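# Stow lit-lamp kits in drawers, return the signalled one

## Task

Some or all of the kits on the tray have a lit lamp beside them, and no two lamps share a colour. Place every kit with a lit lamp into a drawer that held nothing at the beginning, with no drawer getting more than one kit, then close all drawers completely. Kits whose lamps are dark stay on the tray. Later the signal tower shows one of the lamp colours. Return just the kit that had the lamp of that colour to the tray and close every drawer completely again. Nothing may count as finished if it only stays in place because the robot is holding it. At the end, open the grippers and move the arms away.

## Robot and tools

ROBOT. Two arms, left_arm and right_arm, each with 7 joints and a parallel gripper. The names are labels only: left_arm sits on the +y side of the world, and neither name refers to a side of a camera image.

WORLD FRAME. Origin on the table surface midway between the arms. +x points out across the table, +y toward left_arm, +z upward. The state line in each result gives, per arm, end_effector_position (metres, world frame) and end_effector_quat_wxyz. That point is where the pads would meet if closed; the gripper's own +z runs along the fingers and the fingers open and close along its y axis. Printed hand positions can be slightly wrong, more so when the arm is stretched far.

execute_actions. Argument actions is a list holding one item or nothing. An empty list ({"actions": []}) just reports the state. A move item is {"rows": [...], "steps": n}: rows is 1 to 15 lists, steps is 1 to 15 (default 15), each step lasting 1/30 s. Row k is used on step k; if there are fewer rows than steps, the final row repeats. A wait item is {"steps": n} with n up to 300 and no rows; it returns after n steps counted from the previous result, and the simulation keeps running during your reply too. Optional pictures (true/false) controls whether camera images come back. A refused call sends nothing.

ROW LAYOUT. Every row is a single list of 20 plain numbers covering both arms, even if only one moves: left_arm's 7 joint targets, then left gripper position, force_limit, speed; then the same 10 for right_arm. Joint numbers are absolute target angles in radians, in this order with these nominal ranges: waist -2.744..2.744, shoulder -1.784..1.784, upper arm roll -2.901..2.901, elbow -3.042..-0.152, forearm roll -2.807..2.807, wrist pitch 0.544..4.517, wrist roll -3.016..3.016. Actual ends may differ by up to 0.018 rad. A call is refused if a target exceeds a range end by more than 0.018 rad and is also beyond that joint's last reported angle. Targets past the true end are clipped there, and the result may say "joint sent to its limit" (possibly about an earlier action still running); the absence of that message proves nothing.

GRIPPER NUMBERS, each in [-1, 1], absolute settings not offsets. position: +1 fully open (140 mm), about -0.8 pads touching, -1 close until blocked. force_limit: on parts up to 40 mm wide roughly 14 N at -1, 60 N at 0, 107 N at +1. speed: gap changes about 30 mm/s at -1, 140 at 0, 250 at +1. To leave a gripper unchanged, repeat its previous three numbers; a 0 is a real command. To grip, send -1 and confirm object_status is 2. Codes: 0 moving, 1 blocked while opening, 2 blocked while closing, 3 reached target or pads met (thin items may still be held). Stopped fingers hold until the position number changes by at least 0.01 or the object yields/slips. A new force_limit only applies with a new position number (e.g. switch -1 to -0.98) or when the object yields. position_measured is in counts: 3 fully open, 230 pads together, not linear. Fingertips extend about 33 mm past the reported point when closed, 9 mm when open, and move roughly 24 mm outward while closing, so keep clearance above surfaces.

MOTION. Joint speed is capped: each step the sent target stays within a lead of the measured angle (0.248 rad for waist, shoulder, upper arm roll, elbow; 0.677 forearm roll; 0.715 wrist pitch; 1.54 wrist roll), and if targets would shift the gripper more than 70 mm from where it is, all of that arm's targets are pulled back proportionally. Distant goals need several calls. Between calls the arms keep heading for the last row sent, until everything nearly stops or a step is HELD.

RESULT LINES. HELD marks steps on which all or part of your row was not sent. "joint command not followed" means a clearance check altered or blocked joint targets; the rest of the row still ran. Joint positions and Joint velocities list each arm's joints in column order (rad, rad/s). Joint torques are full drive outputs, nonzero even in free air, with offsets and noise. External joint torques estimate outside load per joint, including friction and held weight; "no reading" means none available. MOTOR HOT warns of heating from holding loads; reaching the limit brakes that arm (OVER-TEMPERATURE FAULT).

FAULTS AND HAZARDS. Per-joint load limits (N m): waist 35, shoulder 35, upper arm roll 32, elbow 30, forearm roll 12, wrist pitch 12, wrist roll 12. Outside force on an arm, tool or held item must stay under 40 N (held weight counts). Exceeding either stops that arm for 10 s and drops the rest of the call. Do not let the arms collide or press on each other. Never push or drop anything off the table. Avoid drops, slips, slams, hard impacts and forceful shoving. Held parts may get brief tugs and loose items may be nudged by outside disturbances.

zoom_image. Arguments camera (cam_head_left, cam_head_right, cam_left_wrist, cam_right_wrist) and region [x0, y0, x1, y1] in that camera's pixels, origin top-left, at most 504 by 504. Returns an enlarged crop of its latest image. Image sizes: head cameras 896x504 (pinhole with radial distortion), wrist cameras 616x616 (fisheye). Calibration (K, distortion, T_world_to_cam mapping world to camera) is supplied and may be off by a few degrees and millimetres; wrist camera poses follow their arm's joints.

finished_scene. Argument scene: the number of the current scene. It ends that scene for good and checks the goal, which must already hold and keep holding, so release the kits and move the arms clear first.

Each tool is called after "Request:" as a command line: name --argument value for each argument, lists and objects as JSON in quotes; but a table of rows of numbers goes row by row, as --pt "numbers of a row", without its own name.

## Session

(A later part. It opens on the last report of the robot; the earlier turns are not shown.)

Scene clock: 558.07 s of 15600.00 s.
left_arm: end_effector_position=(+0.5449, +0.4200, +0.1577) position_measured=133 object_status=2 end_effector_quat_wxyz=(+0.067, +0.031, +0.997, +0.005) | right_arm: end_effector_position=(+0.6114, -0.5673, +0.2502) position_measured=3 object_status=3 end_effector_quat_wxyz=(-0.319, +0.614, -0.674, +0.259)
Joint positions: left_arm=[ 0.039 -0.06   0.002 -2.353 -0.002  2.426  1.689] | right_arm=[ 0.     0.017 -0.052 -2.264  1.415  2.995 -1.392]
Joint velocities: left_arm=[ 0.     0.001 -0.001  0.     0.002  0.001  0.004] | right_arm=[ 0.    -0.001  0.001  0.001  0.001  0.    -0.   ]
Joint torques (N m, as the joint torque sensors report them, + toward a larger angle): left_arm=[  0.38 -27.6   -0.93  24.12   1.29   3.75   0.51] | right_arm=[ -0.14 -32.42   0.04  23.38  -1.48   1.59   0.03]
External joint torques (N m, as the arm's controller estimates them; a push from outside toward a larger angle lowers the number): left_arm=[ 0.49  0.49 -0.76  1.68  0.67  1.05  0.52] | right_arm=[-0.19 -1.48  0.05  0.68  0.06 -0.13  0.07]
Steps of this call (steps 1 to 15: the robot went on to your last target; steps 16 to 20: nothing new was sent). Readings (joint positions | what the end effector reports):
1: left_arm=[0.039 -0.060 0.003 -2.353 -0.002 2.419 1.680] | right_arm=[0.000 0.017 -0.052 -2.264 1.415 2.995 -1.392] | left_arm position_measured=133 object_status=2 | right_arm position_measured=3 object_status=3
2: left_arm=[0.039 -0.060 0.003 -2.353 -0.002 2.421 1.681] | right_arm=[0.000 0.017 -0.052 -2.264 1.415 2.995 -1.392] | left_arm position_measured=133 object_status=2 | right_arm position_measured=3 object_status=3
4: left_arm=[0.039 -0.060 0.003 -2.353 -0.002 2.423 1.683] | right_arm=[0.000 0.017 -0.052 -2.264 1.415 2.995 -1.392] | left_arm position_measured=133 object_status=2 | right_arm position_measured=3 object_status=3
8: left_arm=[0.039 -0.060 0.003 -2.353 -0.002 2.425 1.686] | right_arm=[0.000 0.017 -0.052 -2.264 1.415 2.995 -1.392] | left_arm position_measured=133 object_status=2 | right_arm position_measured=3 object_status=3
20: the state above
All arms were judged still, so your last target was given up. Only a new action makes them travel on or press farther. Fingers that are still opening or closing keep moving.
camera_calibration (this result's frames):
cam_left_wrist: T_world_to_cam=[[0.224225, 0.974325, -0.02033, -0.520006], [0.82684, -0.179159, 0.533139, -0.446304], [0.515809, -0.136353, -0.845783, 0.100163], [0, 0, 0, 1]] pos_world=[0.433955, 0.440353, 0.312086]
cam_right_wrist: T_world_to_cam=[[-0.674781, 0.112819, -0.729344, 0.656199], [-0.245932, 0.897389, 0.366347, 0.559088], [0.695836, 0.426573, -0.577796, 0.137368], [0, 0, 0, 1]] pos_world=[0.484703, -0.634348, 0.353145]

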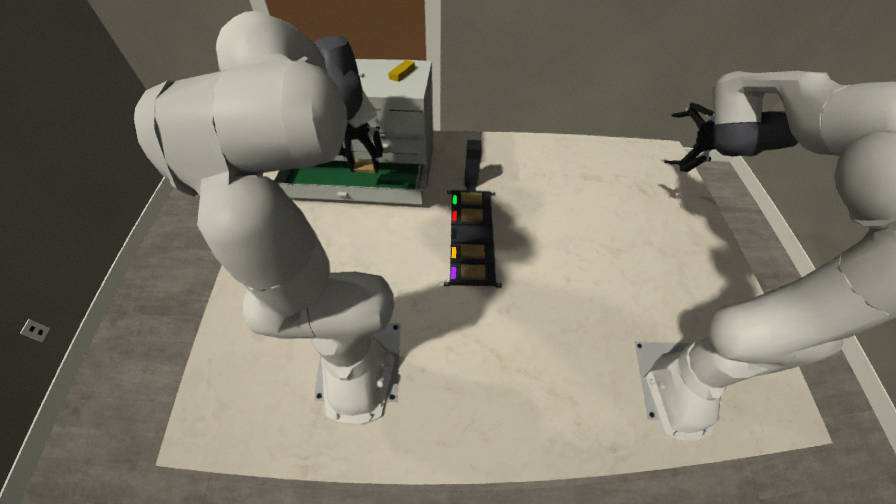

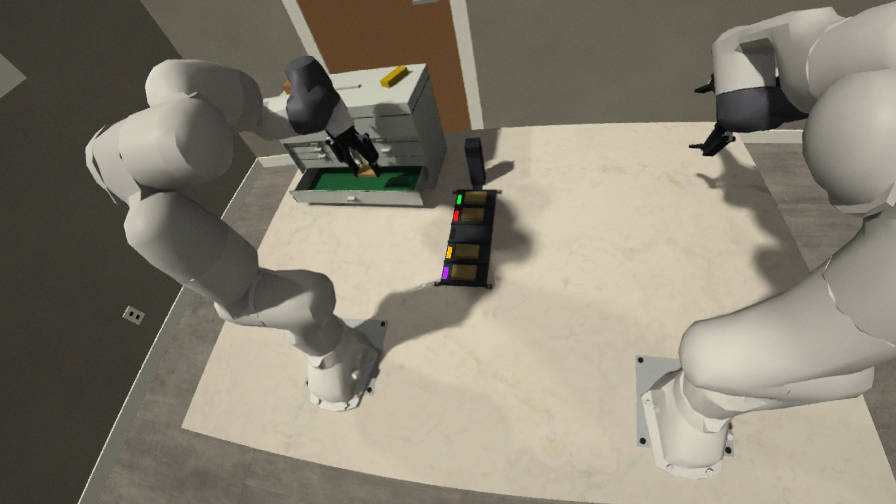

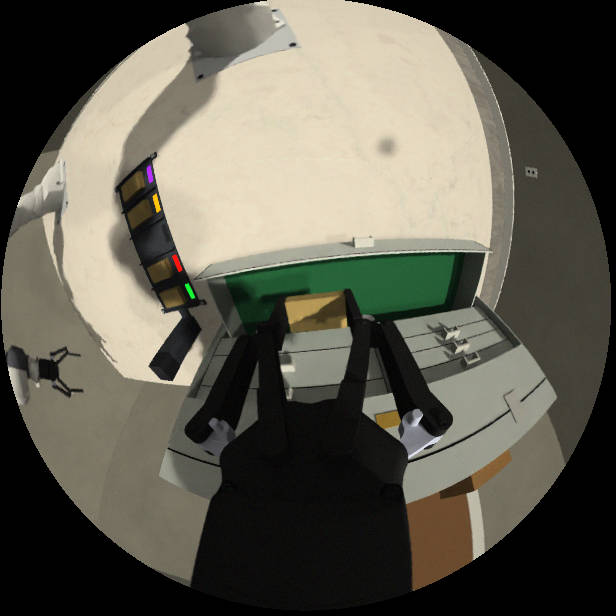

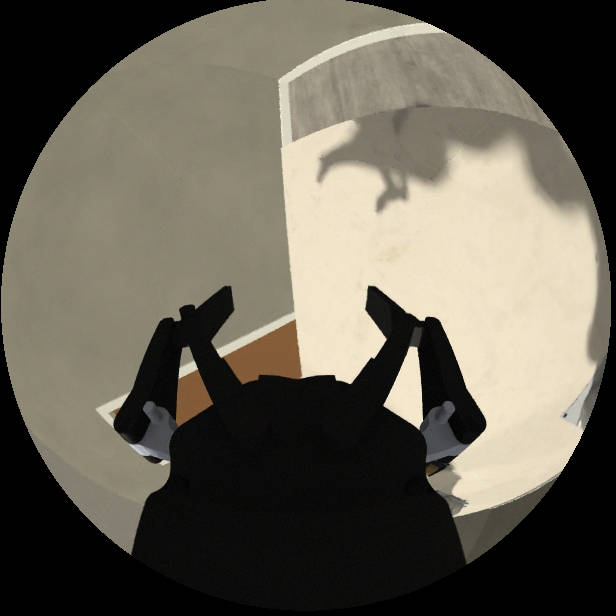

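Request:
execute_actions --actions '[{"rows":[[0.04,-0.03,0,-2.362,0,2.5,1.697,-1,0,-0.8, 0.0,0.017,-0.05,-2.264,1.415,2.995,-1.392,1,0,0],[0.04,-0.03,0,-2.362,0,2.5,1.697,-1,0,-0.8, 0.0,0.017,-0.05,-2.264,1.415,2.995,-1.392,1,0,0],[0.04,-0.03,0,-2.362,0,2.5,1.697,-1,0,-0.8, 0.0,0.017,-0.05,-2.264,1.415,2.995,-1.392,1,0,0],[0.04,0.0,0,-2.374,0,2.545,1.697,-1,0,-0.8, 0.0,0.017,-0.05,-2.264,1.415,2.995,-1.392,1,0,0],[0.04,0.0,0,-2.374,0,2.545,1.697,-1,0,-0.8, 0.0,0.017,-0.05,-2.264,1.415,2.995,-1.392,1,0,0],[0.04,0.0,0,-2.374,0,2.545,1.697,-1,0,-0.8, 0.0,0.017,-0.05,-2.264,1.415,2.995,-1.392,1,0,0],[0.04,0.033,0,-2.386,0,2.59,1.697,-1,0,-0.8, 0.0,0.017,-0.05,-2.264,1.415,2.995,-1.392,1,0,0],[0.04,0.033,0,-2.386,0,2.59,1.697,-1,0,-0.8, 0.0,0.017,-0.05,-2.264,1.415,2.995,-1.392,1,0,0],[0.04,0.033,0,-2.386,0,2.59,1.697,-1,0,-0.8, 0.0,0.017,-0.05,-2.264,1.415,2.995,-1.392,1,0,0],[0.04,0.066,0,-2.398,0,2.635,1.697,-1,0,-0.8, 0.0,0.017,-0.05,-2.264,1.415,2.995,-1.392,1,0,0],[0.04,0.066,0,-2.398,0,2.635,1.697,-1,0,-0.8, 0.0,0.017,-0.05,-2.264,1.415,2.995,-1.392,1,0,0],[0.04,0.066,0,-2.398,0,2.635,1.697,-1,0,-0.8, 0.0,0.017,-0.05,-2.264,1.415,2.995,-1.392,1,0,0],[0.04,0.1006,0,-2.411,0,2.66,1.697,-1,0,-0.8, 0.0,0.017,-0.05,-2.264,1.415,2.995,-1.392,1,0,0]],"steps":15}]' --pictures false

Request:
execute_actions --actions '[{"steps":20}]'

Scene clock: 587.57 s of 15600.00 s.
left_arm: end_effector_position=(+0.5418, +0.4200, +0.0789) position_measured=133 object_status=2 end_effector_quat_wxyz=(+0.059, +0.031, +0.998, +0.005) | right_arm: end_effector_position=(+0.6114, -0.5673, +0.2502) position_measured=3 object_status=3 end_effector_quat_wxyz=(-0.319, +0.614, -0.674, +0.259)
Joint positions: left_arm=[ 0.039  0.087  0.002 -2.406 -0.002  2.611  1.69 ] | right_arm=[ 0.     0.017 -0.052 -2.264  1.415  2.995 -1.392]
Joint velocities: left_arm=[ 0.003  0.265  0.001 -0.126  0.     0.238 -0.001] | right_arm=[ 0.     0.001  0.001 -0.     0.    -0.001 -0.   ]
Joint torques (N m, as the joint torque sensors report them, + toward a larger angle): left_arm=[ -0.43 -35.13  -1.    22.3    1.31   4.42   0.31] | right_arm=[  0.   -32.86   0.38  22.97  -1.55   1.68  -0.01]
External joint torques (N m, as the arm's controller estimates them; a push from outside toward a larger angle lowers the number): left_arm=[-0.67  1.21 -1.33 -0.93  0.81  1.21  0.32] | right_arm=[ 0.04 -1.95  0.48  0.3  -0.02 -0.05  0.04]
Steps of this call (steps 1 to 90: nothing new was sent; then 26.00 s passed at rest; steps 91 to 105: all 15 steps of this action). Readings (joint positions | what the end effector reports):
91: left_arm=[0.039 -0.056 0.002 -2.353 -0.002 2.438 1.690] | right_arm=[0.000 0.017 -0.052 -2.264 1.415 2.995 -1.392] | left_arm position_measured=133 object_status=2 | right_arm position_measured=3 object_status=3
92: left_arm=[0.039 -0.049 0.002 -2.354 -0.002 2.449 1.690] | right_arm=[0.000 0.017 -0.052 -2.264 1.415 2.995 -1.392] | left_arm position_measured=133 object_status=2 | right_arm position_measured=3 object_status=3
94: left_arm=[0.039 -0.033 0.002 -2.360 -0.002 2.472 1.690] | right_arm=[0.000 0.017 -0.052 -2.264 1.415 2.995 -1.392] | left_arm position_measured=133 object_status=2 | right_arm position_measured=3 object_status=3
98: left_arm=[0.039 0.010 0.002 -2.376 -0.002 2.524 1.690] | right_arm=[0.000 0.017 -0.052 -2.264 1.415 2.995 -1.392] | left_arm position_measured=133 object_status=2 | right_arm position_measured=3 object_status=3
105: the state above

Scene clock: 588.23 s of 15600.00 s.
left_arm: end_effector_position=(+0.5466, +0.4203, +0.0731) position_measured=133 object_status=2 end_effector_quat_wxyz=(+0.069, +0.031, +0.997, +0.006) | right_arm: end_effector_position=(+0.6114, -0.5673, +0.2502) position_measured=3 object_status=3 end_effector_quat_wxyz=(-0.319, +0.614, -0.674, +0.259)
Joint positions: left_arm=[ 0.039  0.102  0.002 -2.413 -0.002  2.654  1.69 ] | right_arm=[ 0.     0.017 -0.052 -2.264  1.415  2.995 -1.392]
Joint velocities: left_arm=[0.    0.001 0.001 0.001 0.001 0.005 0.   ] | right_arm=[-0.    -0.    -0.    -0.001  0.    -0.     0.   ]
Joint torques (N m, as the joint torque sensors report them, + toward a larger angle): left_arm=[  0.44 -32.23  -1.32  20.75   1.18   3.69   0.4 ] | right_arm=[ -0.01 -32.49   0.02  22.87  -1.51   1.64   0.08]
External joint torques (N m, as the arm's controller estimates them; a push from outside toward a larger angle lowers the number): left_arm=[ 0.37 -1.1  -1.49  0.78  0.7   0.95  0.41] | right_arm=[-0.05 -1.62  0.05  0.23  0.02 -0.08  0.12]
Steps of this call (steps 1 to 20: the robot went on to your last target). Readings (joint positions | what the end effector reports):
1: left_arm=[0.039 0.094 0.002 -2.409 -0.002 2.618 1.690] | right_arm=[0.000 0.017 -0.052 -2.264 1.415 2.995 -1.392] | left_arm position_measured=133 object_status=2 | right_arm position_measured=3 object_status=3
2: left_arm=[0.039 0.098 0.002 -2.412 -0.002 2.624 1.690] | right_arm=[0.000 0.017 -0.052 -2.264 1.415 2.995 -1.392] | left_arm position_measured=133 object_status=2 | right_arm position_measured=3 object_status=3
4: left_arm=[0.039 0.102 0.002 -2.413 -0.002 2.633 1.690] | right_arm=[0.000 0.017 -0.052 -2.264 1.415 2.995 -1.392] | left_arm position_measured=133 object_status=2 | right_arm position_measured=3 object_status=3
8: left_arm=[0.039 0.102 0.002 -2.413 -0.002 2.645 1.690] | right_arm=[0.000 0.017 -0.052 -2.264 1.415 2.995 -1.392] | left_arm position_measured=133 object_status=2 | right_arm position_measured=3 object_status=3
20: the state above
camera_calibration (this result's frames):
cam_left_wrist: T_world_to_cam=[[0.22544, 0.974089, -0.0180775, -0.523068], [0.823969, -0.18073, 0.53704, -0.400559], [0.519858, -0.135966, -0.843363, 0.0252643], [0, 0, 0, 1]] pos_world=[0.434835, 0.440557, 0.226967]
cam_right_wrist: T_world_to_cam=[[-0.674781, 0.112819, -0.729344, 0.656199], [-0.245932, 0.897389, 0.366347, 0.559088], [0.695836, 0.426573, -0.577796, 0.137368], [0, 0, 0, 1]] pos_world=[0.484703, -0.634348, 0.353145]

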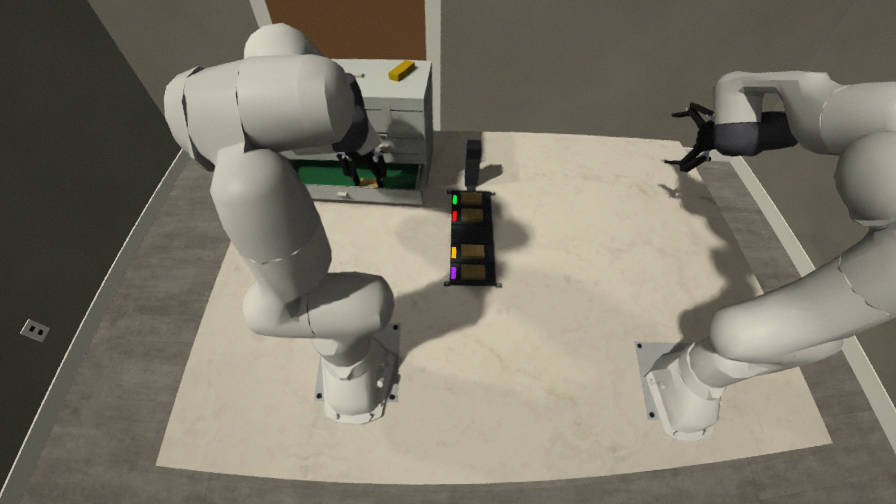

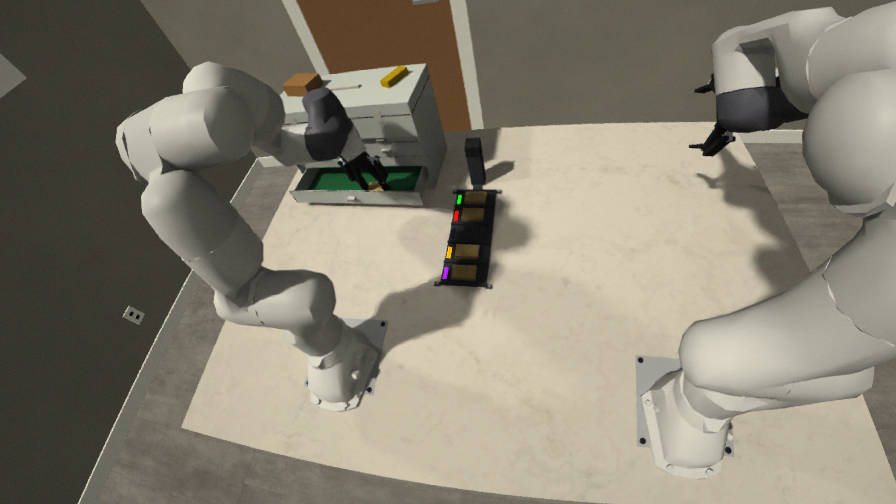

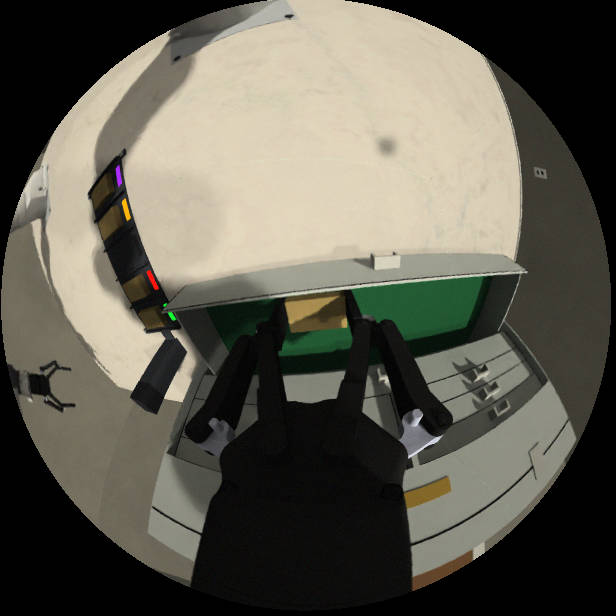

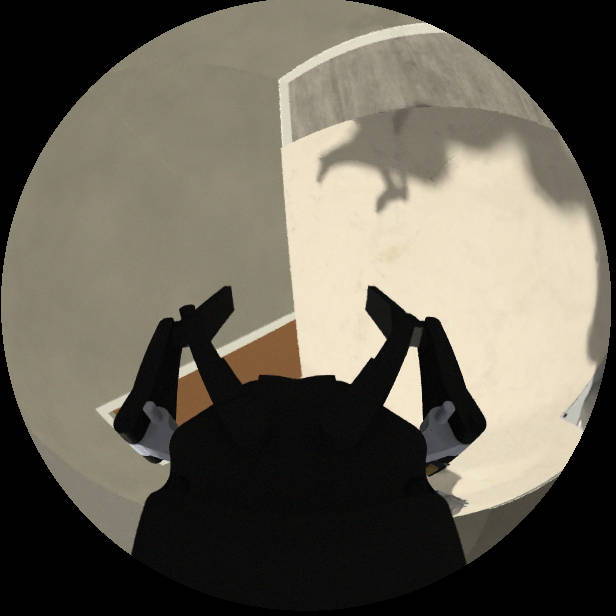

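Request:
execute_actions --actions '[{"rows":[[0.04,0.112,0,-2.414,0,2.672,1.697,-1,0,-0.8, 0.0,0.017,-0.05,-2.264,1.415,2.995,-1.392,1,0,0]],"steps":12}]' --pictures false

Request:
execute_actions --actions '[{"rows":[[0.04,0.12,0,-2.416,0,2.682,1.697,-1,0,-0.8, 0.0,0.017,-0.05,-2.264,1.415,2.995,-1.392,1,0,0]],"steps":12}]' --pictures false

Request:
execute_actions --actions '[{"rows":[[0.04,0.128,0,-2.418,0,2.692,1.697,-1,0,-0.8, 0.0,0.017,-0.05,-2.264,1.415,2.995,-1.392,1,0,0]],"steps":12}]' --pictures false

Scene clock: 601.50 s of 15600.00 s.
left_arm: end_effector_position=(+0.5470, +0.4203, +0.0690) position_measured=133 object_status=2 end_effector_quat_wxyz=(+0.070, +0.031, +0.997, +0.006) | right_arm: end_effector_position=(+0.6114, -0.5673, +0.2502) position_measured=3 object_status=3 end_effector_quat_wxyz=(-0.319, +0.614, -0.674, +0.259)
Joint positions: left_arm=[ 0.039  0.111  0.002 -2.414 -0.002  2.665  1.69 ] | right_arm=[ 0.     0.017 -0.052 -2.264  1.415  2.995 -1.392]
Joint velocities: left_arm=[-0.     0.    -0.001  0.001 -0.001  0.008  0.001] | right_arm=[-0.    -0.     0.001 -0.001 -0.     0.001  0.002]
Joint torques (N m, as the joint torque sensors report them, + toward a larger angle): left_arm=[  0.09 -30.57  -0.76  19.42   1.17   3.69   0.42] | right_arm=[ -0.07 -32.78  -0.14  22.83  -1.56   1.6    0.05]
External joint torques (N m, as the arm's controller estimates them; a push from outside toward a larger angle lowers the number): left_arm=[ 0.03  0.72 -0.92 -0.34  0.69  0.96  0.43] | right_arm=[-0.09 -1.89 -0.09  0.19 -0.03 -0.13  0.1 ]
Steps of this call (steps 1 to 15: the robot went on to your last target; steps 16 to 90: nothing new was sent; then 9.87 s passed at rest; steps 91 to 102: all 12 steps of this action). Readings (joint positions | what the end effector reports):
91: left_arm=[0.039 0.103 0.002 -2.413 -0.002 2.657 1.690] | right_arm=[0.000 0.017 -0.052 -2.264 1.415 2.995 -1.392] | left_arm position_measured=133 object_status=2 | right_arm position_measured=3 object_status=3
92: left_arm=[0.039 0.105 0.002 -2.413 -0.002 2.659 1.690] | right_arm=[0.000 0.017 -0.052 -2.264 1.415 2.995 -1.392] | left_arm position_measured=133 object_status=2 | right_arm position_measured=3 object_status=3
94: left_arm=[0.039 0.109 0.002 -2.414 -0.002 2.661 1.690] | right_arm=[0.000 0.017 -0.052 -2.264 1.415 2.995 -1.392] | left_arm position_measured=133 object_status=2 | right_arm position_measured=3 object_status=3
98: left_arm=[0.039 0.111 0.002 -2.414 -0.002 2.664 1.690] | right_arm=[0.000 0.017 -0.052 -2.264 1.415 2.995 -1.392] | left_arm position_measured=133 object_status=2 | right_arm position_measured=3 object_status=3
102: the state above

Scene clock: 601.90 s of 15600.00 s.
left_arm: end_effector_position=(+0.5477, +0.4203, +0.0662) position_measured=133 object_status=2 end_effector_quat_wxyz=(+0.071, +0.031, +0.997, +0.006) | right_arm: end_effector_position=(+0.6114, -0.5673, +0.2502) position_measured=3 object_status=3 end_effector_quat_wxyz=(-0.319, +0.614, -0.674, +0.259)
Joint positions: left_arm=[ 0.039  0.118  0.002 -2.415 -0.002  2.676  1.69 ] | right_arm=[ 0.     0.017 -0.052 -2.264  1.415  2.995 -1.392]
Joint velocities: left_arm=[-0.001 -0.     0.     0.    -0.     0.005 -0.001] | right_arm=[ 0.001  0.001  0.001 -0.    -0.001 -0.001  0.001]
Joint torques (N m, as the joint torque sensors report them, + toward a larger angle): left_arm=[  0.7  -29.81  -1.79  19.03   1.16   3.66   0.44] | right_arm=[  0.07 -32.83   0.22  22.86  -1.54   1.66   0.07]
External joint torques (N m, as the arm's controller estimates them; a push from outside toward a larger angle lowers the number): left_arm=[ 0.7   1.68 -1.91 -0.62  0.69  0.92  0.44] | right_arm=[ 0.   -2.02  0.21  0.21  0.   -0.06  0.11]
Steps of this call (steps 1 to 12: all 12 steps of this action). Readings (joint positions | what the end effector reports):
1: left_arm=[0.039 0.112 0.002 -2.414 -0.002 2.667 1.690] | right_arm=[0.000 0.017 -0.052 -2.264 1.415 2.995 -1.392] | left_arm position_measured=133 object_status=2 | right_arm position_measured=3 object_status=3
2: left_arm=[0.039 0.114 0.002 -2.414 -0.002 2.669 1.690] | right_arm=[0.000 0.017 -0.052 -2.264 1.415 2.995 -1.392] | left_arm position_measured=133 object_status=2 | right_arm position_measured=3 object_status=3
4: left_arm=[0.039 0.117 0.002 -2.415 -0.002 2.671 1.690] | right_arm=[0.000 0.017 -0.052 -2.264 1.415 2.995 -1.392] | left_arm position_measured=133 object_status=2 | right_arm position_measured=3 object_status=3
8: left_arm=[0.039 0.118 0.002 -2.415 -0.002 2.675 1.690] | right_arm=[0.000 0.017 -0.052 -2.264 1.415 2.995 -1.392] | left_arm position_measured=133 object_status=2 | right_arm position_measured=3 object_status=3
12: the state above

Scene clock: 602.30 s of 15600.00 s.
left_arm: end_effector_position=(+0.5497, +0.4204, +0.0652) position_measured=133 object_status=2 end_effector_quat_wxyz=(+0.074, +0.031, +0.997, +0.006) | right_arm: end_effector_position=(+0.6114, -0.5673, +0.2502) position_measured=3 object_status=3 end_effector_quat_wxyz=(-0.319, +0.614, -0.674, +0.259)
Joint positions: left_arm=[ 0.039  0.123  0.002 -2.415 -0.002  2.686  1.69 ] | right_arm=[ 0.     0.017 -0.052 -2.264  1.415  2.995 -1.392]
Joint velocities: left_arm=[ 0.     0.001  0.001  0.001 -0.001  0.006  0.001] | right_arm=[ 0.     0.     0.001  0.001 -0.001 -0.     0.001]
Joint torques (N m, as the joint torque sensors report them, + toward a larger angle): left_arm=[  0.98 -27.47  -0.74  17.99   1.16   3.55   0.44] | right_arm=[  0.23 -32.52  -0.3   23.03  -1.49   1.59   0.09]
External joint torques (N m, as the arm's controller estimates them; a push from outside toward a larger angle lowers the number): left_arm=[ 0.97  4.14 -0.88 -1.62  0.69  0.8   0.44] | right_arm=[ 0.16 -1.64 -0.32  0.36  0.05 -0.13  0.13]
Steps of this call (steps 1 to 12: all 12 steps of this action). Readings (joint positions | what the end effector reports):
1: left_arm=[0.039 0.119 0.002 -2.415 -0.002 2.678 1.690] | right_arm=[0.000 0.017 -0.052 -2.264 1.415 2.995 -1.392] | left_arm position_measured=133 object_status=2 | right_arm position_measured=3 object_status=3
2: left_arm=[0.039 0.121 0.002 -2.415 -0.002 2.680 1.690] | right_arm=[0.000 0.017 -0.052 -2.264 1.415 2.995 -1.392] | left_arm position_measured=133 object_status=2 | right_arm position_measured=3 object_status=3
4: left_arm=[0.039 0.122 0.002 -2.415 -0.002 2.682 1.690] | right_arm=[0.000 0.017 -0.052 -2.264 1.415 2.995 -1.392] | left_arm position_measured=133 object_status=2 | right_arm position_measured=3 object_status=3
8: left_arm=[0.039 0.122 0.002 -2.415 -0.002 2.685 1.690] | right_arm=[0.000 0.017 -0.052 -2.264 1.415 2.995 -1.392] | left_arm position_measured=133 object_status=2 | right_arm position_measured=3 object_status=3
12: the state above

Request:
execute_actions --actions '[{"rows":[[0.04,0.119,0,-2.415,0,2.684,1.697,0.15,0,-0.5, 0.0,0.017,-0.05,-2.264,1.415,2.995,-1.392,1,0,0]],"steps":12}]' --pictures false

Request:
execute_actions --actions '[{"rows":[[0.04,0.066,0,-2.398,0,2.6,1.697,0.15,0,-0.5, 0.0,0.017,-0.05,-2.264,1.415,2.995,-1.392,1,0,0],[0.04,0.066,0,-2.398,0,2.6,1.697,0.15,0,-0.5, 0.0,0.017,-0.05,-2.264,1.415,2.995,-1.392,1,0,0],[0.04,0.066,0,-2.398,0,2.6,1.697,0.15,0,-0.5, 0.0,0.017,-0.05,-2.264,1.415,2.995,-1.392,1,0,0],[0.04,0.066,0,-2.398,0,2.6,1.697,0.15,0,-0.5, 0.0,0.017,-0.05,-2.264,1.415,2.995,-1.392,1,0,0],[0.04,0.0,0,-2.374,0,2.5,1.697,0.15,0,-0.5, 0.0,0.017,-0.05,-2.264,1.415,2.995,-1.392,1,0,0],[0.04,0.0,0,-2.374,0,2.5,1.697,0.15,0,-0.5, 0.0,0.017,-0.05,-2.264,1.415,2.995,-1.392,1,0,0],[0.04,0.0,0,-2.374,0,2.5,1.697,0.15,0,-0.5, 0.0,0.017,-0.05,-2.264,1.415,2.995,-1.392,1,0,0],[0.04,0.0,0,-2.374,0,2.5,1.697,0.15,0,-0.5, 0.0,0.017,-0.05,-2.264,1.415,2.995,-1.392,1,0,0],[0.04,-0.06,0,-2.35,0,2.42,1.697,0.15,0,-0.5, 0.0,0.017,-0.05,-2.264,1.415,2.995,-1.392,1,0,0]],"steps":15}]' --pictures false

Request:
execute_actions --actions '[{"rows":[[0.211,-0.4625,0,-2.76,0,2.6,1.812,-0.1,0,0, 0.0,0.017,-0.05,-2.264,1.415,2.995,-1.392,1,0,0]],"steps":15}]' --pictures false

Request:
execute_actions --actions '[{"rows":[[0.211,-0.28,0,-2.86,0,2.93,1.812,-0.1,0,0, 0.0,0.017,-0.05,-2.264,1.415,2.995,-1.392,1,0,0]],"steps":15}]' --pictures false

Request:
execute_actions --actions '[{"rows":[[0.211,-0.19,0,-2.9,0,3.12,1.812,-0.1,0,0, 0.0,0.017,-0.05,-2.264,1.415,2.995,-1.392,1,0,0]],"steps":15}]' --pictures false

Request:
execute_actions --actions '[{"rows":[[0.211,-0.1,0,-2.94,0,3.31,1.812,-0.1,0,0, 0.0,0.017,-0.05,-2.264,1.415,2.995,-1.392,1,0,0]],"steps":15}]'

Scene clock: 631.20 s of 15600.00 s.
left_arm: end_effector_position=(+0.5503, +0.4205, +0.0662) position_measured=110 object_status=0 end_effector_quat_wxyz=(+0.075, +0.031, +0.997, +0.006) | right_arm: end_effector_position=(+0.6114, -0.5673, +0.2502) position_measured=3 object_status=3 end_effector_quat_wxyz=(-0.319, +0.614, -0.674, +0.259)
Joint positions: left_arm=[ 0.039  0.121  0.002 -2.415 -0.002  2.687  1.691] | right_arm=[ 0.     0.017 -0.052 -2.264  1.415  2.995 -1.392]
Joint velocities: left_arm=[-0.001 -0.002 -0.001  0.     0.    -0.     0.001] | right_arm=[-0.    -0.     0.    -0.001 -0.     0.001  0.001]
Joint torques (N m, as the joint torque sensors report them, + toward a larger angle): left_arm=[ -0.32 -32.89  -0.77  19.72   1.14   2.46   0.39] | right_arm=[  0.   -32.53  -0.2   23.37  -1.52   1.64   0.09]
External joint torques (N m, as the arm's controller estimates them; a push from outside toward a larger angle lowers the number): left_arm=[-0.28 -1.34 -0.86  0.1   0.66 -0.3   0.4 ] | right_arm=[-0.02 -1.63 -0.16  0.69  0.02 -0.09  0.13]
Steps of this call (steps 1 to 15: the robot went on to your last target; steps 16 to 90: nothing new was sent; then 25.50 s passed at rest; steps 91 to 102: all 12 steps of this action). Readings (joint positions | what the end effector reports):
91: left_arm=[0.039 0.122 0.002 -2.415 -0.002 2.687 1.691] | right_arm=[0.000 0.017 -0.052 -2.264 1.415 2.995 -1.392] | left_arm position_measured=133 object_status=0 | right_arm position_measured=3 object_status=3
92: left_arm=[0.039 0.122 0.002 -2.415 -0.002 2.687 1.691] | right_arm=[0.000 0.017 -0.052 -2.264 1.415 2.995 -1.392] | left_arm position_measured=133 object_status=0 | right_arm position_measured=3 object_status=3
94: left_arm=[0.039 0.121 0.002 -2.415 -0.002 2.687 1.691] | right_arm=[0.000 0.017 -0.052 -2.264 1.415 2.995 -1.392] | left_arm position_measured=119 object_status=0 | right_arm position_measured=3 object_status=3
98: left_arm=[0.039 0.121 0.002 -2.415 -0.002 2.687 1.691] | right_arm=[0.000 0.017 -0.052 -2.264 1.415 2.995 -1.392] | left_arm position_measured=110 object_status=0 | right_arm position_measured=3 object_status=3
102: the state above

Scene clock: 631.70 s of 15600.00 s.
left_arm: end_effector_position=(+0.5582, +0.4207, +0.1651) position_measured=110 object_status=3 end_effector_quat_wxyz=(+0.087, +0.031, +0.996, +0.007) | right_arm: end_effector_position=(+0.6114, -0.5673, +0.2502) position_measured=3 object_status=3 end_effector_quat_wxyz=(-0.319, +0.614, -0.674, +0.259)
Joint positions: left_arm=[ 0.039 -0.061  0.002 -2.348 -0.002  2.462  1.691] | right_arm=[ 0.     0.017 -0.052 -2.264  1.415  2.995 -1.392]
Joint velocities: left_arm=[-0.001 -0.027  0.001  0.001 -0.002 -0.219 -0.   ] | right_arm=[-0.    -0.    -0.     0.001  0.     0.     0.   ]
Joint torques (N m, as the joint torque sensors report them, + toward a larger angle): left_arm=[  0.35 -25.86  -0.71  20.94   1.33   2.02   0.43] | right_arm=[  0.31 -32.62   0.28  23.09  -1.56   1.63   0.02]
External joint torques (N m, as the arm's controller estimates them; a push from outside toward a larger angle lowers the number): left_arm=[ 0.4  -0.77 -0.6   0.35  0.73 -0.49  0.43] | right_arm=[ 0.34 -1.86  0.37  0.5  -0.04 -0.09  0.06]
Steps of this call (steps 1 to 15: all 15 steps of this action). Readings (joint positions | what the end effector reports):
1: left_arm=[0.039 0.114 0.002 -2.415 -0.002 2.672 1.691] | right_arm=[0.000 0.017 -0.052 -2.264 1.415 2.995 -1.392] | left_arm position_measured=110 object_status=0 | right_arm position_measured=3 object_status=3
2: left_arm=[0.039 0.101 0.002 -2.413 -0.002 2.659 1.691] | right_arm=[0.000 0.017 -0.052 -2.264 1.415 2.995 -1.392] | left_arm position_measured=110 object_status=3 | right_arm position_measured=3 object_status=3
4: left_arm=[0.039 0.080 0.002 -2.404 -0.002 2.641 1.691] | right_arm=[0.000 0.017 -0.052 -2.264 1.415 2.995 -1.392] | left_arm position_measured=110 object_status=3 | right_arm position_measured=3 object_status=3
8: left_arm=[0.039 0.015 0.002 -2.379 -0.002 2.567 1.691] | right_arm=[0.000 0.017 -0.052 -2.264 1.415 2.995 -1.392] | left_arm position_measured=110 object_status=3 | right_arm position_measured=3 object_status=3
15: the state above

Scene clock: 632.20 s of 15600.00 s.
left_arm: end_effector_position=(+0.4494, +0.4908, +0.1790) position_measured=141 object_status=3 end_effector_quat_wxyz=(+0.141, -0.008, +0.990, +0.030) | right_arm: end_effector_position=(+0.6114, -0.5673, +0.2502) position_measured=3 object_status=3 end_effector_quat_wxyz=(-0.319, +0.614, -0.674, +0.259)
Joint positions: left_arm=[ 0.208 -0.459  0.003 -2.757 -0.001  2.587  1.78 ] | right_arm=[ 0.     0.017 -0.052 -2.264  1.415  2.995 -1.392]
Joint velocities: left_arm=[ 0.001 -0.011 -0.003 -0.018  0.     0.052  0.082] | right_arm=[-0.001  0.002  0.001 -0.     0.     0.001 -0.   ]
Joint torques (N m, as the joint torque sensors report them, + toward a larger angle): left_arm=[  1.16 -15.56  -1.36  21.8    1.02   3.74   0.37] | right_arm=[  0.25 -33.46  -0.2   23.15  -1.55   1.66   0.04]
External joint torques (N m, as the arm's controller estimates them; a push from outside toward a larger angle lowers the number): left_arm=[ 1.09 -1.21 -0.99 -1.08  0.4   0.72  0.37] | right_arm=[ 0.21 -2.64 -0.18  0.54 -0.02 -0.06  0.08]
Steps of this call (steps 1 to 15: all 15 steps of this action). Readings (joint positions | what the end effector reports):
1: left_arm=[0.060 -0.093 -0.009 -2.390 -0.001 2.479 1.698] | right_arm=[0.000 0.017 -0.052 -2.264 1.415 2.995 -1.392] | left_arm position_measured=110 object_status=0 | right_arm position_measured=3 object_status=3
2: left_arm=[0.088 -0.146 -0.011 -2.448 -0.001 2.493 1.705] | right_arm=[0.000 0.017 -0.052 -2.264 1.415 2.995 -1.392] | left_arm position_measured=116 object_status=0 | right_arm position_measured=3 object_status=3
4: left_arm=[0.149 -0.279 -0.005 -2.582 -0.001 2.524 1.722] | right_arm=[0.000 0.017 -0.052 -2.264 1.415 2.995 -1.392] | left_arm position_measured=131 object_status=0 | right_arm position_measured=3 object_status=3
8: left_arm=[0.204 -0.436 0.006 -2.727 -0.001 2.561 1.752] | right_arm=[0.000 0.017 -0.052 -2.264 1.415 2.995 -1.392] | left_arm position_measured=141 object_status=0 | right_arm position_measured=3 object_status=3
15: the state above

Scene clock: 632.70 s of 15600.00 s.
left_arm: end_effector_position=(+0.4503, +0.4911, +0.1050) position_measured=141 object_status=3 end_effector_quat_wxyz=(+0.159, +0.002, +0.987, +0.036) | right_arm: end_effector_position=(+0.6114, -0.5673, +0.2502) position_measured=3 object_status=3 end_effector_quat_wxyz=(-0.319, +0.614, -0.674, +0.259)
Joint positions: left_arm=[ 0.208 -0.281  0.003 -2.861 -0.001  2.908  1.8  ] | right_arm=[ 0.     0.017 -0.052 -2.264  1.415  2.995 -1.392]
Joint velocities: left_arm=[-0.001  0.    -0.001 -0.    -0.001  0.11   0.014] | right_arm=[-0.     0.001  0.001  0.001 -0.001 -0.001 -0.001]
Joint torques (N m, as the joint torque sensors report them, + toward a larger angle): left_arm=[  0.8  -16.32  -1.33  19.1    0.87   3.83   0.47] | right_arm=[  0.05 -32.76  -0.18  22.75  -1.53   1.6    0.04]
External joint torques (N m, as the arm's controller estimates them; a push from outside toward a larger angle lowers the number): left_arm=[ 0.81  0.84 -1.05 -0.1   0.43  0.81  0.47] | right_arm=[ 0.05 -1.89 -0.12  0.08  0.01 -0.12  0.08]
Steps of this call (steps 1 to 15: all 15 steps of this action). Readings (joint positions | what the end effector reports):
1: left_arm=[0.208 -0.432 0.003 -2.769 -0.001 2.649 1.783] | right_arm=[0.000 0.017 -0.052 -2.264 1.415 2.995 -1.392] | left_arm position_measured=141 object_status=3 | right_arm position_measured=3 object_status=3
2: left_arm=[0.208 -0.386 0.003 -2.791 -0.001 2.702 1.785] | right_arm=[0.000 0.017 -0.052 -2.264 1.415 2.995 -1.392] | left_arm position_measured=141 object_status=3 | right_arm position_measured=3 object_status=3
4: left_arm=[0.208 -0.316 0.003 -2.837 -0.001 2.772 1.789] | right_arm=[0.000 0.017 -0.052 -2.264 1.415 2.995 -1.392] | left_arm position_measured=141 object_status=3 | right_arm position_measured=3 object_status=3
8: left_arm=[0.208 -0.281 0.003 -2.862 -0.001 2.852 1.795] | right_arm=[0.000 0.017 -0.052 -2.264 1.415 2.995 -1.392] | left_arm position_measured=141 object_status=3 | right_arm position_measured=3 object_status=3
15: the state above

Scene clock: 633.20 s of 15600.00 s.
left_arm: end_effector_position=(+0.4596, +0.4934, +0.0855) position_measured=141 object_status=3 end_effector_quat_wxyz=(+0.192, +0.004, +0.980, +0.045) | right_arm: end_effector_position=(+0.6114, -0.5673, +0.2502) position_measured=3 object_status=3 end_effector_quat_wxyz=(-0.319, +0.614, -0.674, +0.259)
Joint positions: left_arm=[ 0.208 -0.192  0.003 -2.9   -0.001  3.105  1.804] | right_arm=[ 0.     0.017 -0.052 -2.264  1.415  2.995 -1.392]
Joint velocities: left_arm=[ 0.001 -0.002  0.    -0.     0.001  0.067  0.002] | right_arm=[ 0.     0.     0.001  0.001 -0.     0.     0.001]
Joint torques (N m, as the joint torque sensors report them, + toward a larger angle): left_arm=[  1.24 -17.1   -0.83  16.72   0.83   4.01   0.49] | right_arm=[  0.57 -32.62   0.01  22.66  -1.54   1.63   0.01]
External joint torques (N m, as the arm's controller estimates them; a push from outside toward a larger angle lowers the number): left_arm=[ 1.17  1.33 -0.7  -0.62  0.49  0.86  0.49] | right_arm=[ 0.48 -1.79 -0.01  0.03 -0.01 -0.09  0.06]
Steps of this call (steps 1 to 15: all 15 steps of this action). Readings (joint positions | what the end effector reports):
1: left_arm=[0.208 -0.266 0.003 -2.865 -0.001 2.945 1.801] | right_arm=[0.000 0.017 -0.052 -2.264 1.415 2.995 -1.392] | left_arm position_measured=141 object_status=3 | right_arm position_measured=3 object_status=3
2: left_arm=[0.208 -0.242 0.003 -2.873 -0.001 2.977 1.801] | right_arm=[0.000 0.017 -0.052 -2.264 1.415 2.995 -1.392] | left_arm position_measured=141 object_status=3 | right_arm position_measured=3 object_status=3
4: left_arm=[0.208 -0.209 0.003 -2.891 -0.001 3.021 1.802] | right_arm=[0.000 0.017 -0.052 -2.264 1.415 2.995 -1.392] | left_arm position_measured=141 object_status=3 | right_arm position_measured=3 object_status=3
8: left_arm=[0.208 -0.192 0.003 -2.900 -0.001 3.071 1.803] | right_arm=[0.000 0.017 -0.052 -2.264 1.415 2.995 -1.392] | left_arm position_measured=141 object_status=3 | right_arm position_measured=3 object_status=3
15: the state above

Scene clock: 633.70 s of 15600.00 s.
left_arm: end_effector_position=(+0.4615, +0.4940, +0.0673) position_measured=141 object_status=3 end_effector_quat_wxyz=(+0.221, +0.004, +0.974, +0.051) | right_arm: end_effector_position=(+0.6114, -0.5673, +0.2502) position_measured=3 object_status=3 end_effector_quat_wxyz=(-0.319, +0.614, -0.674, +0.259)
Joint positions: left_arm=[ 0.208 -0.102  0.003 -2.94  -0.001  3.295  1.805] | right_arm=[ 0.     0.017 -0.052 -2.264  1.415  2.995 -1.392]
Joint velocities: left_arm=[ 0.001  0.    -0.001  0.001 -0.001  0.066  0.001] | right_arm=[ 0.    -0.    -0.002 -0.002  0.    -0.    -0.001]
Joint torques (N m, as the joint torque sensors report them, + toward a larger angle): left_arm=[  0.76 -17.67  -1.2   14.58   0.62   3.93   0.49] | right_arm=[ -0.08 -32.72   0.09  23.16  -1.57   1.64   0.06]
External joint torques (N m, as the arm's controller estimates them; a push from outside toward a larger angle lowers the number): left_arm=[ 0.77  1.77 -1.09 -0.66  0.37  0.69  0.49] | right_arm=[ 0.   -1.8   0.23  0.51 -0.04 -0.1   0.11]
Steps of this call (steps 1 to 15: all 15 steps of this action). Readings (joint positions | what the end effector reports):
1: left_arm=[0.208 -0.176 0.003 -2.904 -0.001 3.141 1.804] | right_arm=[0.000 0.017 -0.052 -2.264 1.415 2.995 -1.392] | left_arm position_measured=141 object_status=3 | right_arm position_measured=3 object_status=3
2: left_arm=[0.208 -0.153 0.003 -2.913 -0.001 3.172 1.804] | right_arm=[0.000 0.017 -0.052 -2.264 1.415 2.995 -1.392] | left_arm position_measured=141 object_status=3 | right_arm position_measured=3 object_status=3
4: left_arm=[0.208 -0.119 0.003 -2.931 -0.001 3.214 1.805] | right_arm=[0.000 0.017 -0.052 -2.264 1.415 2.995 -1.392] | left_arm position_measured=141 object_status=3 | right_arm position_measured=3 object_status=3
8: left_arm=[0.208 -0.102 0.003 -2.940 -0.001 3.263 1.805] | right_arm=[0.000 0.017 -0.052 -2.264 1.415 2.995 -1.392] | left_arm position_measured=141 object_status=3 | right_arm position_measured=3 object_status=3
15: the state above
camera_calibration (this result's frames):
cam_left_wrist: T_world_to_cam=[[0.153, 0.981055, 0.118839, -0.554989], [0.632948, -0.189636, 0.75061, -0.235796], [0.758926, -0.0396247, -0.64997, -0.0963453], [0, 0, 0, 1]] pos_world=[0.307279, 0.495941, 0.180324]
cam_right_wrist: T_world_to_cam=[[-0.674781, 0.112819, -0.729344, 0.656198], [-0.245932, 0.897389, 0.366347, 0.559088], [0.695836, 0.426573, -0.577796, 0.137368], [0, 0, 0, 1]] pos_world=[0.484703, -0.634348, 0.353145]

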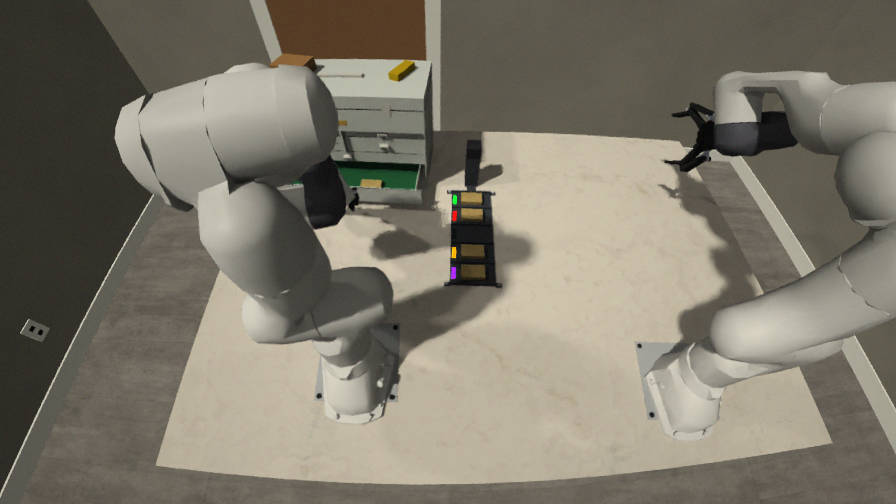

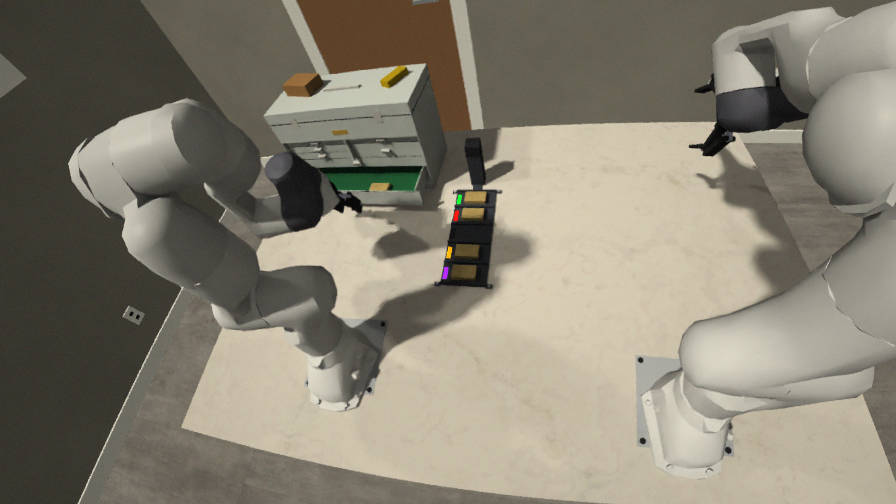

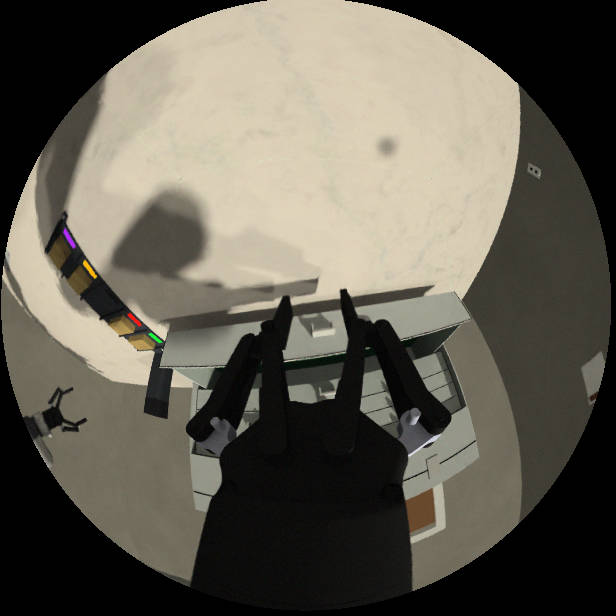

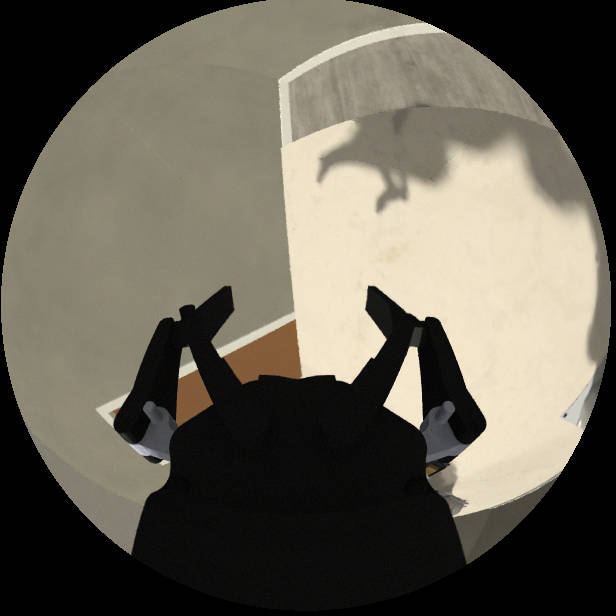

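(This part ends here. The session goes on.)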